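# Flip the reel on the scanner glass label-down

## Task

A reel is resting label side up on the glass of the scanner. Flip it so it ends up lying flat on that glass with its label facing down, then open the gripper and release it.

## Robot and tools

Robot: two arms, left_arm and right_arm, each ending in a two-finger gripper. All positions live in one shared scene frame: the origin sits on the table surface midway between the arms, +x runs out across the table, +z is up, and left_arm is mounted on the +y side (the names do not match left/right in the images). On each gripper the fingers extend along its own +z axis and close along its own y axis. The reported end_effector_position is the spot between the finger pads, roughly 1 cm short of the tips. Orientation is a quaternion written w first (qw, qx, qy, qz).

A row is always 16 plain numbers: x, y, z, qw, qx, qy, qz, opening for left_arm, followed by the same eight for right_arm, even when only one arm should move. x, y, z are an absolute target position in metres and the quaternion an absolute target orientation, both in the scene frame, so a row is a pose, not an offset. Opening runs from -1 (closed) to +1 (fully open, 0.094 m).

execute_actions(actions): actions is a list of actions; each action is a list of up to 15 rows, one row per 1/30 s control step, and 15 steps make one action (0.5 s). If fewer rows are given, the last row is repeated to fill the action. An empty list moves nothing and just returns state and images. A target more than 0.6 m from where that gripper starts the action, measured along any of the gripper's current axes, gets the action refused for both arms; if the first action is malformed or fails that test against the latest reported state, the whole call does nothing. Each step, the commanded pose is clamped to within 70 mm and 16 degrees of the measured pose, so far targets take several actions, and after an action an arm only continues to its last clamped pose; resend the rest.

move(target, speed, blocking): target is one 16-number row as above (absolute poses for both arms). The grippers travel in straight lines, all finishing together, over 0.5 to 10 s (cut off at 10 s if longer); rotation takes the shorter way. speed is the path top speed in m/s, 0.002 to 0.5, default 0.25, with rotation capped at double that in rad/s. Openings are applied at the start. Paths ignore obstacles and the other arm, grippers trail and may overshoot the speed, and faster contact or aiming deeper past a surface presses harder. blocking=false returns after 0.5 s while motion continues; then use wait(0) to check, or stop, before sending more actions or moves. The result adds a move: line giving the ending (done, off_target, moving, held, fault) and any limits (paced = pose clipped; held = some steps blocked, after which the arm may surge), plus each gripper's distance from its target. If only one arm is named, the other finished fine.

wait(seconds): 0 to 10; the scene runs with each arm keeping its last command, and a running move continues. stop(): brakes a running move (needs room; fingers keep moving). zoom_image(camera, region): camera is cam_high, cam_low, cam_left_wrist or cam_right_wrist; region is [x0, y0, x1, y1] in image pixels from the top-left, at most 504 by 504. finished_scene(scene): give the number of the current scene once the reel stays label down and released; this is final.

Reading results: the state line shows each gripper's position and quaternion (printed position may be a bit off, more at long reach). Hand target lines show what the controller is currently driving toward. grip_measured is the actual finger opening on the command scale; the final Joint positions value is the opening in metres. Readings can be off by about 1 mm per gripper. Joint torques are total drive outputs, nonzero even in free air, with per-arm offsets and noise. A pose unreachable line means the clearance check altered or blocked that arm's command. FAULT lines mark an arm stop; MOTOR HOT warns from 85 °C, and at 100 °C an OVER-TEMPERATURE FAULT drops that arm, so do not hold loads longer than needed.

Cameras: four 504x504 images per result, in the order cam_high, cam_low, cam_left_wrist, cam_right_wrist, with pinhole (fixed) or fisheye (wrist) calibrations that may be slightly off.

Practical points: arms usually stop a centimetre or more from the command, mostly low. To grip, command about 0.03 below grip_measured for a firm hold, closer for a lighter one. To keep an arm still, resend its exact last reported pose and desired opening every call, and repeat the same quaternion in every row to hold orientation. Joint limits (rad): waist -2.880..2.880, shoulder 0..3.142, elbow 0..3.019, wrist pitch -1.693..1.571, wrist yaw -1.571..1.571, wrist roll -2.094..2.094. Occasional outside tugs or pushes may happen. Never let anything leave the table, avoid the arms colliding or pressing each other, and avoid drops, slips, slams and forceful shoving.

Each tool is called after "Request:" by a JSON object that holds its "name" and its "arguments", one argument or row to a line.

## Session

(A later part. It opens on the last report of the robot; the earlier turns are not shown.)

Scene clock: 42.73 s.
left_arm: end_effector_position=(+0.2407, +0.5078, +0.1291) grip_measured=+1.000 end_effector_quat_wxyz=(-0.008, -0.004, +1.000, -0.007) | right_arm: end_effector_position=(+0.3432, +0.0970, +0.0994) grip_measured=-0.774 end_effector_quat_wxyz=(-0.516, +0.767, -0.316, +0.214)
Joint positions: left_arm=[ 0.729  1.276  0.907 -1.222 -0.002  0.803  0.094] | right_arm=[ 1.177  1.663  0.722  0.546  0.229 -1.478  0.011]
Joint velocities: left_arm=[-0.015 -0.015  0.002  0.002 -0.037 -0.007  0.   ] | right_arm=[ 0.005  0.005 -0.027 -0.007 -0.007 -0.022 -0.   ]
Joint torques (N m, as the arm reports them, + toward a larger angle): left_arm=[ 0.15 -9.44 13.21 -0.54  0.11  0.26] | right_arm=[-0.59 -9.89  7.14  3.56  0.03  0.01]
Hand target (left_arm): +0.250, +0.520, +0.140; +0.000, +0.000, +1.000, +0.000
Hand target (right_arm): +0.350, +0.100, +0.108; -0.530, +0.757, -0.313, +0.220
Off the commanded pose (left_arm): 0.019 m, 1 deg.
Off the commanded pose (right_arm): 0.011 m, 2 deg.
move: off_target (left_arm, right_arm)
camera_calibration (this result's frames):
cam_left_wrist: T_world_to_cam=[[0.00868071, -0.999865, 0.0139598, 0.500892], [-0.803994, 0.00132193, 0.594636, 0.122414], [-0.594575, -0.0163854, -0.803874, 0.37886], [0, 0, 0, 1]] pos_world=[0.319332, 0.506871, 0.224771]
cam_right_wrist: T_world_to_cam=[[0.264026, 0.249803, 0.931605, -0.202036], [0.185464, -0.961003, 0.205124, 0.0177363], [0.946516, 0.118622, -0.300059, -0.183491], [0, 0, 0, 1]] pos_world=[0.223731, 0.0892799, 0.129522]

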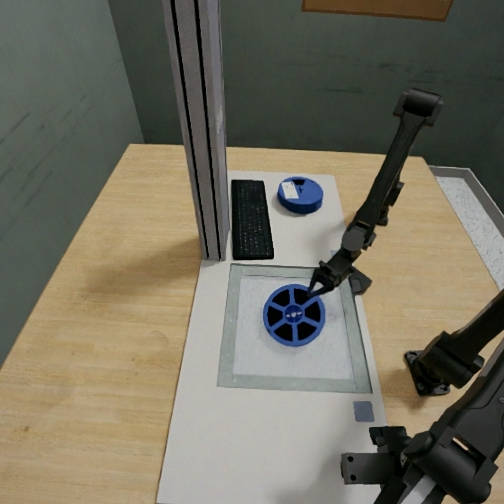

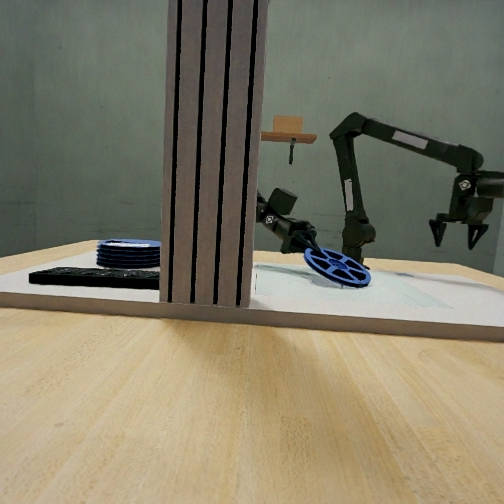

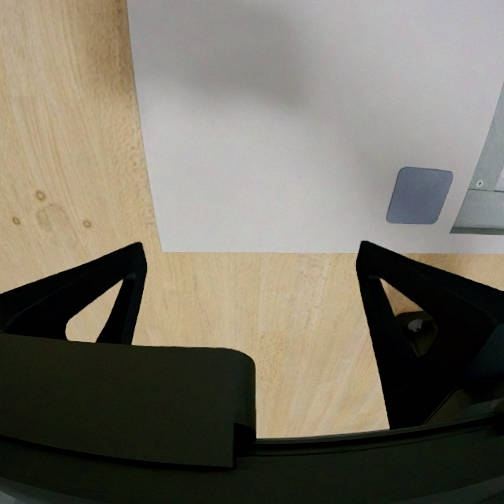

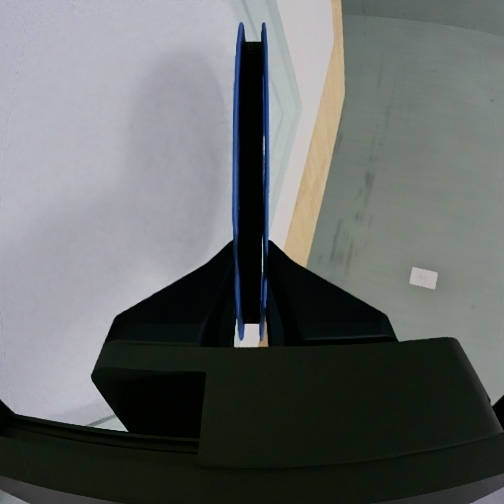

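Request:
{"name": "move", "arguments": {
  "target": [0.25,0.52,0.14,0,0,1,0,1, 0.35,0.10,0.100,0.530,-0.757,0.313,-0.220,-0.82],
  "speed": 0.02
}}

Request:
{"name": "move", "arguments": {
  "target": [0.25,0.52,0.14,0,0,1,0,1, 0.348,0.098,0.094,0.51,-0.771,0.319,-0.211,-0.55],
  "speed": 0.04
}}

Request:
{"name": "move", "arguments": {
  "target": [0.25,0.52,0.14,0,0,1,0,1, 0.345,0.095,0.078,0.462,-0.8,0.331,-0.191,-0.3],
  "speed": 0.05
}}

Request:
{"name": "zoom_image", "arguments": {
  "camera": "cam_low",
  "region": [250, 190, 400, 300]
}}

Scene clock: 44.50 s.
left_arm: end_effector_position=(+0.2407, +0.5078, +0.1291) grip_measured=+1.000 end_effector_quat_wxyz=(-0.008, -0.004, +1.000, -0.007) | right_arm: end_effector_position=(+0.3434, +0.0975, +0.0972) grip_measured=-0.774 end_effector_quat_wxyz=(-0.521, +0.764, -0.315, +0.214)
Joint positions: left_arm=[ 0.729  1.276  0.907 -1.222 -0.002  0.803  0.094] | right_arm=[ 1.177  1.674  0.718  0.571  0.228 -1.479  0.011]
Joint velocities: left_arm=[ 0.005  0.005  0.007  0.007  0.007 -0.037  0.   ] | right_arm=[-0.005 -0.024 -0.022 -0.022  0.037  0.022  0.   ]
Joint torques (N m, as the arm reports them, + toward a larger angle): left_arm=[ 0.21 -9.42 13.21 -0.54  0.11  0.25] | right_arm=[-0.54 -9.    7.29  3.61  0.03 -0.02]
Hand target (left_arm): +0.250, +0.520, +0.140; +0.000, +0.000, +1.000, +0.000
Hand target (right_arm): +0.350, +0.100, +0.100; -0.530, +0.757, -0.313, +0.220
Off the commanded pose (left_arm): 0.019 m, 1 deg.
Off the commanded pose (right_arm): 0.008 m, 2 deg.
move: off_target (left_arm)
camera_calibration (this result's frames):
cam_left_wrist: T_world_to_cam=[[0.00868071, -0.999865, 0.0139598, 0.500892], [-0.803994, 0.00132193, 0.594636, 0.122414], [-0.594575, -0.0163854, -0.803874, 0.37886], [0, 0, 0, 1]] pos_world=[0.319332, 0.506871, 0.224771]
cam_right_wrist: T_world_to_cam=[[0.259055, 0.24214, 0.935018, -0.198062], [0.184892, -0.962595, 0.198056, 0.019645], [0.948001, 0.12157, -0.294134, -0.185775], [0, 0, 0, 1]] pos_world=[0.223792, 0.0894536, 0.126658]

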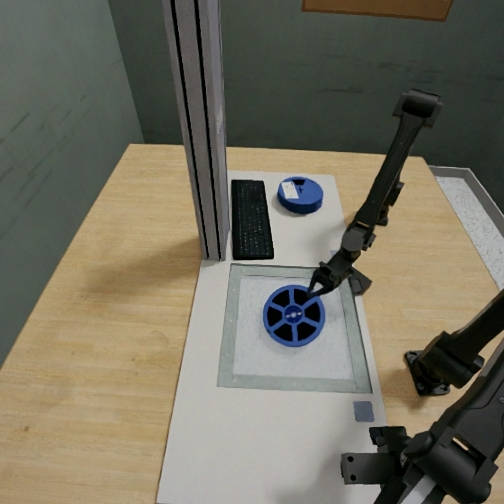

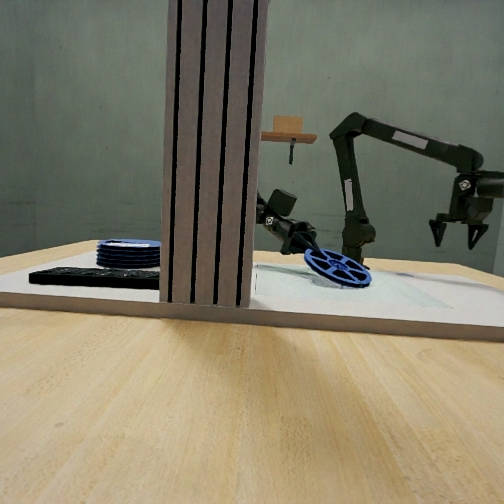

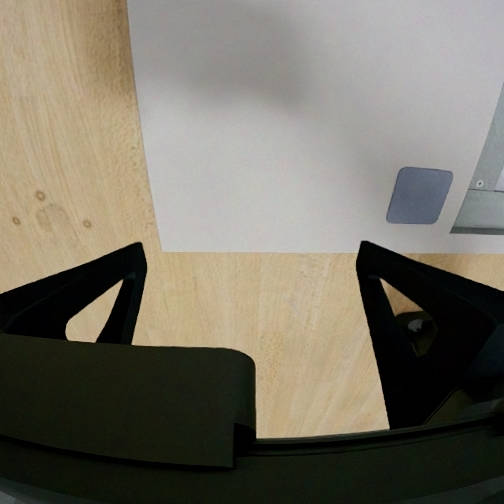

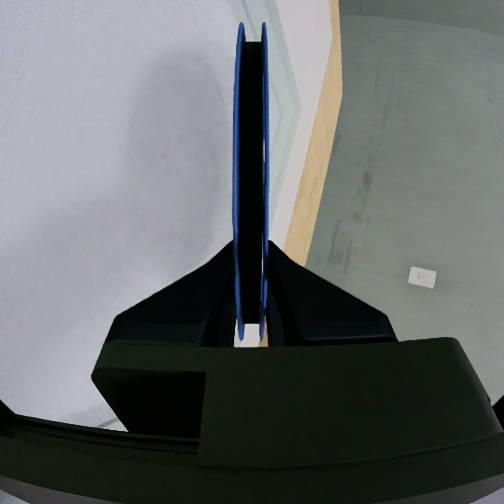

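Scene clock: 45.20 s.
left_arm: end_effector_position=(+0.2407, +0.5078, +0.1291) grip_measured=+1.000 end_effector_quat_wxyz=(-0.008, -0.004, +1.000, -0.007) | right_arm: end_effector_position=(+0.3410, +0.0957, +0.0903) grip_measured=-0.552 end_effector_quat_wxyz=(-0.509, +0.773, -0.315, +0.210)
Joint positions: left_arm=[ 0.729  1.276  0.907 -1.222 -0.002  0.803  0.094] | right_arm=[ 1.177  1.674  0.718  0.541  0.221 -1.479  0.021]
Joint velocities: left_arm=[-0.005 -0.005  0.007 -0.007 -0.022 -0.022  0.   ] | right_arm=[ 0.005  0.015 -0.002 -0.012 -0.037  0.037 -0.   ]
Joint torques (N m, as the arm reports them, + toward a larger angle): left_arm=[ 0.14 -9.39 13.18 -0.53  0.11  0.26] | right_arm=[-0.62 -9.98  7.9   1.4   0.01  0.08]
Hand target (left_arm): +0.250, +0.520, +0.140; +0.000, +0.000, +1.000, +0.000
Hand target (right_arm): +0.348, +0.098, +0.094; -0.510, +0.771, -0.319, +0.211
Off the commanded pose (left_arm): 0.019 m, 1 deg.
Off the commanded pose (right_arm): 0.008 m, 1 deg.
move: off_target (left_arm)
camera_calibration (this result's frames):
cam_left_wrist: T_world_to_cam=[[0.00868071, -0.999865, 0.0139598, 0.500892], [-0.803994, 0.00132193, 0.594636, 0.122414], [-0.594575, -0.0163854, -0.803874, 0.37886], [0, 0, 0, 1]] pos_world=[0.319332, 0.506871, 0.224771]
cam_right_wrist: T_world_to_cam=[[0.273904, 0.266632, 0.924058, -0.197001], [0.194645, -0.956288, 0.218236, 0.0140121], [0.941854, 0.120088, -0.31383, -0.181316], [0, 0, 0, 1]] pos_world=[0.222005, 0.0877002, 0.12208]

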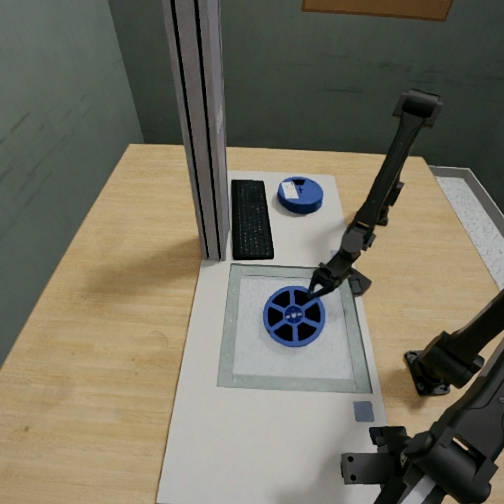

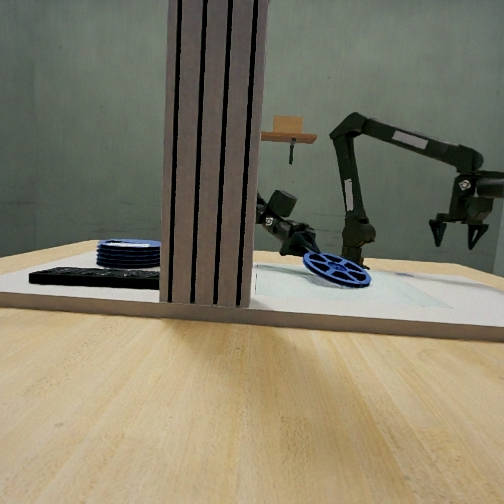

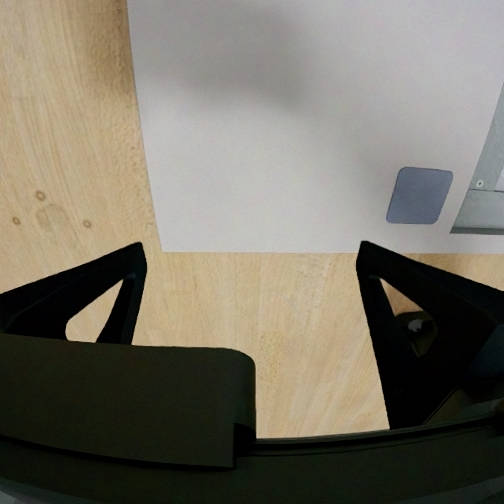

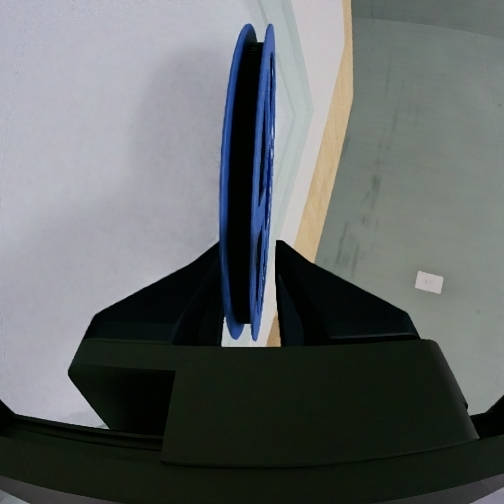

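Scene clock: 46.67 s.
left_arm: end_effector_position=(+0.2407, +0.5078, +0.1291) grip_measured=+1.000 end_effector_quat_wxyz=(-0.008, -0.004, +1.000, -0.007) | right_arm: end_effector_position=(+0.3307, +0.0801, +0.0548) grip_measured=-0.302 end_effector_quat_wxyz=(-0.442, +0.814, -0.325, +0.188)
Joint positions: left_arm=[ 0.729  1.276  0.907 -1.222 -0.002  0.803  0.094] | right_arm=[ 1.173  1.674  0.718  0.375  0.204 -1.462  0.033]
Joint velocities: left_arm=[-0.015 -0.015 -0.007 -0.002  0.007 -0.066  0.   ] | right_arm=[-0.015 -0.005  0.002 -0.007  0.081  0.007 -0.001]
Joint torques (N m, as the arm reports them, + toward a larger angle): left_arm=[ 0.28 -9.32 13.19 -0.53  0.11  0.24] | right_arm=[ -0.66 -10.7   10.06   1.39   0.01   0.17]
Hand target (left_arm): +0.250, +0.520, +0.140; +0.000, +0.000, +1.000, +0.000
Hand target (right_arm): +0.344, +0.094, +0.079; -0.463, +0.800, -0.331, +0.190
Off the commanded pose (left_arm): 0.019 m, 1 deg.
Off the commanded pose (right_arm): 0.031 m, 3 deg.
move: off_target (left_arm, right_arm)
camera_calibration (this result's frames):
cam_left_wrist: T_world_to_cam=[[0.00868071, -0.999865, 0.0139598, 0.500892], [-0.803994, 0.00132193, 0.594636, 0.122414], [-0.594575, -0.0163854, -0.803874, 0.37886], [0, 0, 0, 1]] pos_world=[0.319332, 0.506871, 0.224771]
cam_right_wrist: T_world_to_cam=[[0.364146, 0.381381, 0.849674, -0.192099], [0.226121, -0.921218, 0.316585, -0.00980685], [0.903475, 0.0768458, -0.421696, -0.158744], [0, 0, 0, 1]] pos_world=[0.215591, 0.0764274, 0.0993843]

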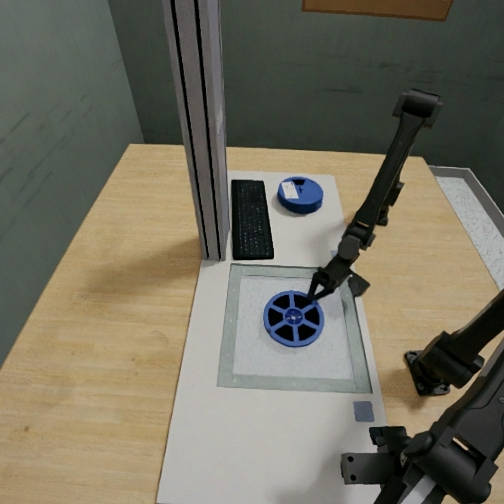

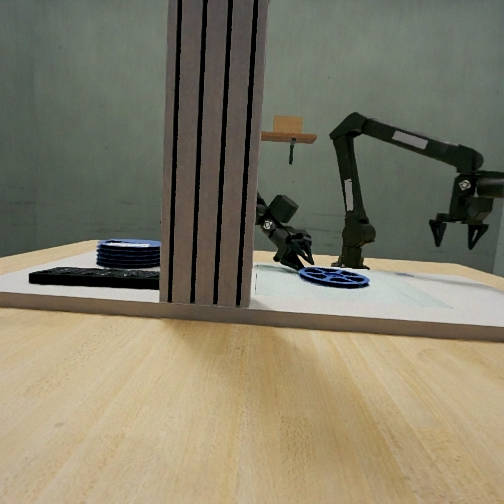

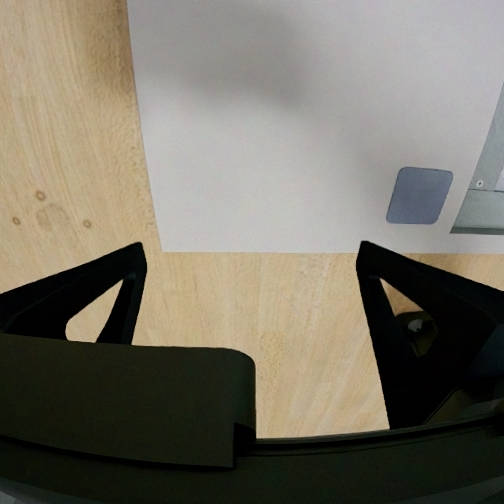

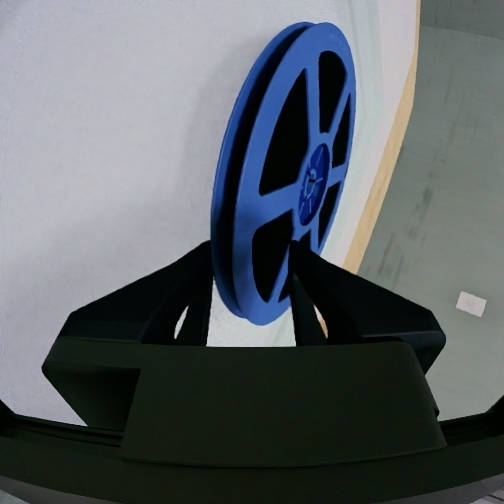

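Region (250, 190, 400, 300) of cam_low's 504x504 image, scaled by 3.360, with more detail than that image has; it fills the top 370 rows of this view, and the rest is white.

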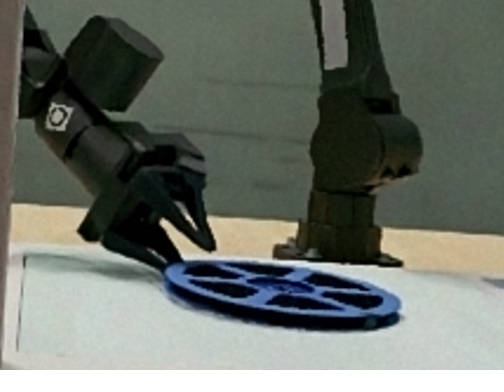

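The rim now rests on the lower fingertip close to the glass. Withdrawing slowly.

Request:
{"name": "move", "arguments": {
  "target": [0.25,0.52,0.14,0,0,1,0,1, 0.295,0.045,0.062,0.442,-0.812,0.328,-0.188,-0.3],
  "speed": 0.03
}}

Request:
{"name": "zoom_image", "arguments": {
  "camera": "cam_low",
  "region": [250, 190, 400, 300]
}}

Scene clock: 48.90 s.
left_arm: end_effector_position=(+0.2407, +0.5078, +0.1291) grip_measured=+1.000 end_effector_quat_wxyz=(-0.008, -0.004, +1.000, -0.007) | right_arm: end_effector_position=(+0.2985, +0.0425, +0.0536) grip_measured=-0.302 end_effector_quat_wxyz=(-0.432, +0.819, -0.328, +0.191)
Joint positions: left_arm=[ 0.729  1.276  0.907 -1.222 -0.002  0.803  0.094] | right_arm=[ 1.2    1.575  0.593  0.375  0.234 -1.446  0.033]
Joint velocities: left_arm=[-0.015 -0.005  0.002 -0.002 -0.007  0.022  0.   ] | right_arm=[-0.005 -0.005 -0.017 -0.027 -0.022  0.051  0.   ]
Joint torques (N m, as the arm reports them, + toward a larger angle): left_arm=[ 0.18 -9.38 13.26 -0.51  0.12  0.25] | right_arm=[  1.   -10.25   5.92   2.22   0.16   0.13]
Hand target (left_arm): +0.250, +0.520, +0.140; +0.000, +0.000, +1.000, +0.000
Hand target (right_arm): +0.295, +0.045, +0.062; -0.442, +0.813, -0.328, +0.188
Off the commanded pose (left_arm): 0.019 m, 1 deg.
Off the commanded pose (right_arm): 0.009 m, 1 deg.
move: off_target (left_arm)
camera_calibration (this result's frames):
cam_left_wrist: T_world_to_cam=[[0.00868071, -0.999865, 0.0139598, 0.500892], [-0.803994, 0.00132193, 0.594636, 0.122414], [-0.594575, -0.0163854, -0.803874, 0.37886], [0, 0, 0, 1]] pos_world=[0.319332, 0.506871, 0.224771]
cam_right_wrist: T_world_to_cam=[[0.373331, 0.396507, 0.838693, -0.167838], [0.22148, -0.916011, 0.334472, -0.0365194], [0.900872, 0.0608848, -0.429794, -0.125489], [0, 0, 0, 1]] pos_world=[0.183797, 0.0407373, 0.0990453]

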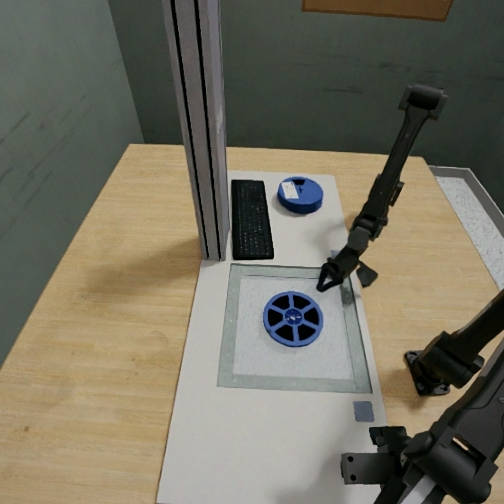

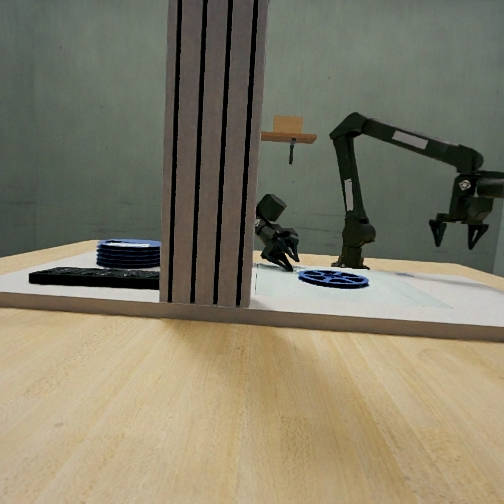

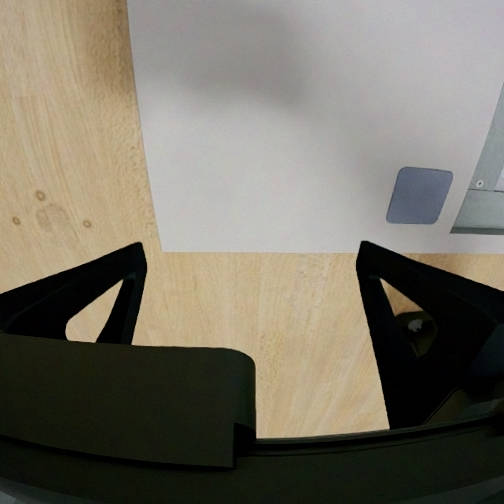

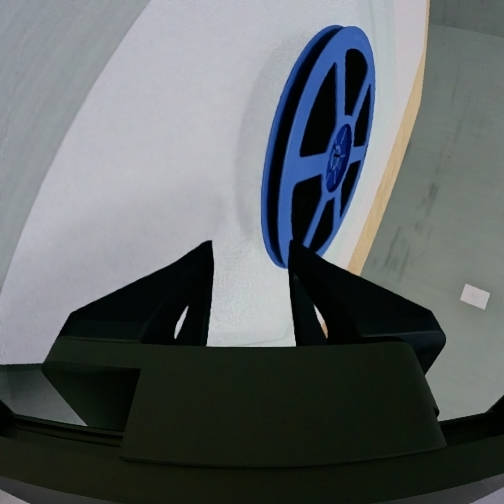

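Region (250, 190, 400, 300) of cam_low's 504x504 image, scaled by 3.360, with more detail than that image has; it fills the top 370 rows of this view, and the rest is white.

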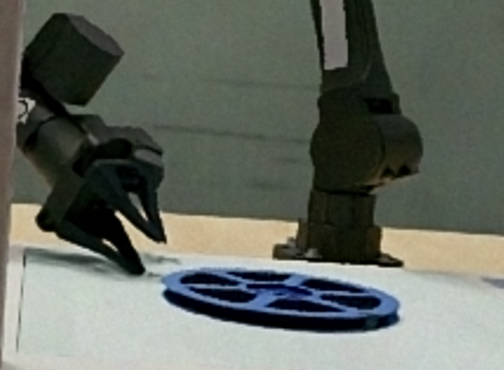

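Request:
{"name": "move", "arguments": {
  "target": [0.25,0.52,0.14,0,0,1,0,1, 0.26,0.0,0.14,0.442,-0.812,0.328,-0.188,-0.3],
  "speed": 0.2
}}

Request:
{"name": "finished_scene", "arguments": {
  "scene": 1
}}

Scene clock: 50.23 s.
left_arm: end_effector_position=(+0.2407, +0.5078, +0.1291) grip_measured=+1.000 end_effector_quat_wxyz=(-0.008, -0.004, +1.000, -0.007) | right_arm: end_effector_position=(+0.2630, -0.0016, +0.1429) grip_measured=-0.302 end_effector_quat_wxyz=(-0.447, +0.811, -0.326, +0.192)
Joint positions: left_arm=[ 0.729  1.276  0.907 -1.222 -0.002  0.803  0.094] | right_arm=[ 1.229  1.18   0.525  0.077  0.258 -1.43   0.033]
Joint velocities: left_arm=[ 0.005 -0.015  0.002  0.012 -0.007 -0.007  0.   ] | right_arm=[ 0.005 -0.024 -0.007 -0.012  0.007 -0.007 -0.001]
Joint torques (N m, as the arm reports them, + toward a larger angle): left_arm=[ 0.06 -9.34 13.24 -0.56  0.11  0.26] | right_arm=[ 0.89 -4.89  8.64  1.26  0.22  0.16]
Hand target (left_arm): +0.250, +0.520, +0.140; +0.000, +0.000, +1.000, +0.000
Hand target (right_arm): +0.260, -0.001, +0.141; -0.442, +0.813, -0.328, +0.188
Off the commanded pose (left_arm): 0.019 m, 1 deg.
Off the commanded pose (right_arm): 0.005 m, 1 deg.
move: off_target (left_arm)
camera_calibration (this result's frames):
cam_left_wrist: T_world_to_cam=[[0.00868071, -0.999865, 0.0139598, 0.500892], [-0.803994, 0.00132193, 0.594636, 0.122414], [-0.594575, -0.0163854, -0.803874, 0.37886], [0, 0, 0, 1]] pos_world=[0.319332, 0.506871, 0.224771]
cam_right_wrist: T_world_to_cam=[[0.358711, 0.371794, 0.85621, -0.210724], [0.217127, -0.925329, 0.310842, -0.0944797], [0.907845, 0.0744038, -0.412653, -0.0566546], [0, 0, 0, 1]] pos_world=[0.147537, -0.00486343, 0.186414]

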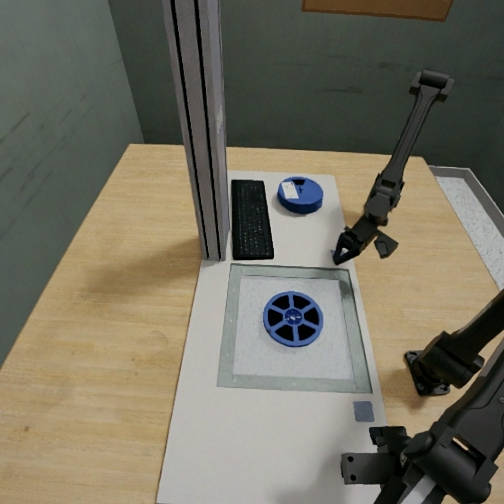

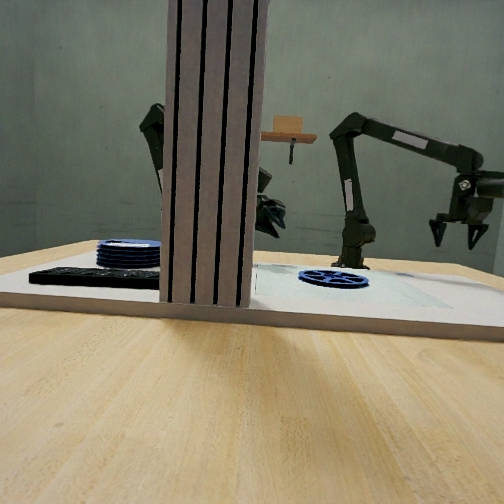

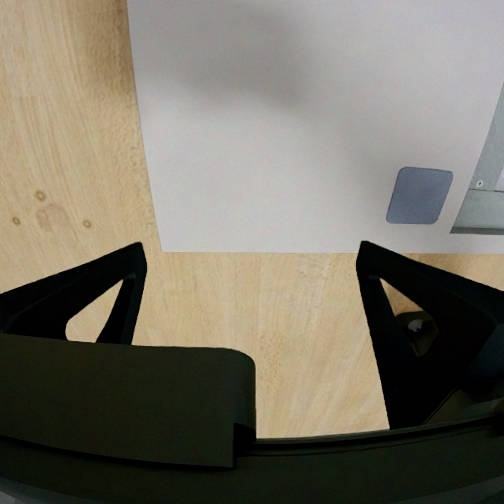

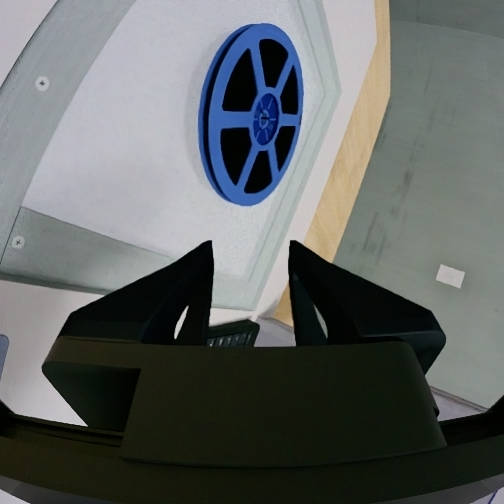

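The scene is finished: the task was done.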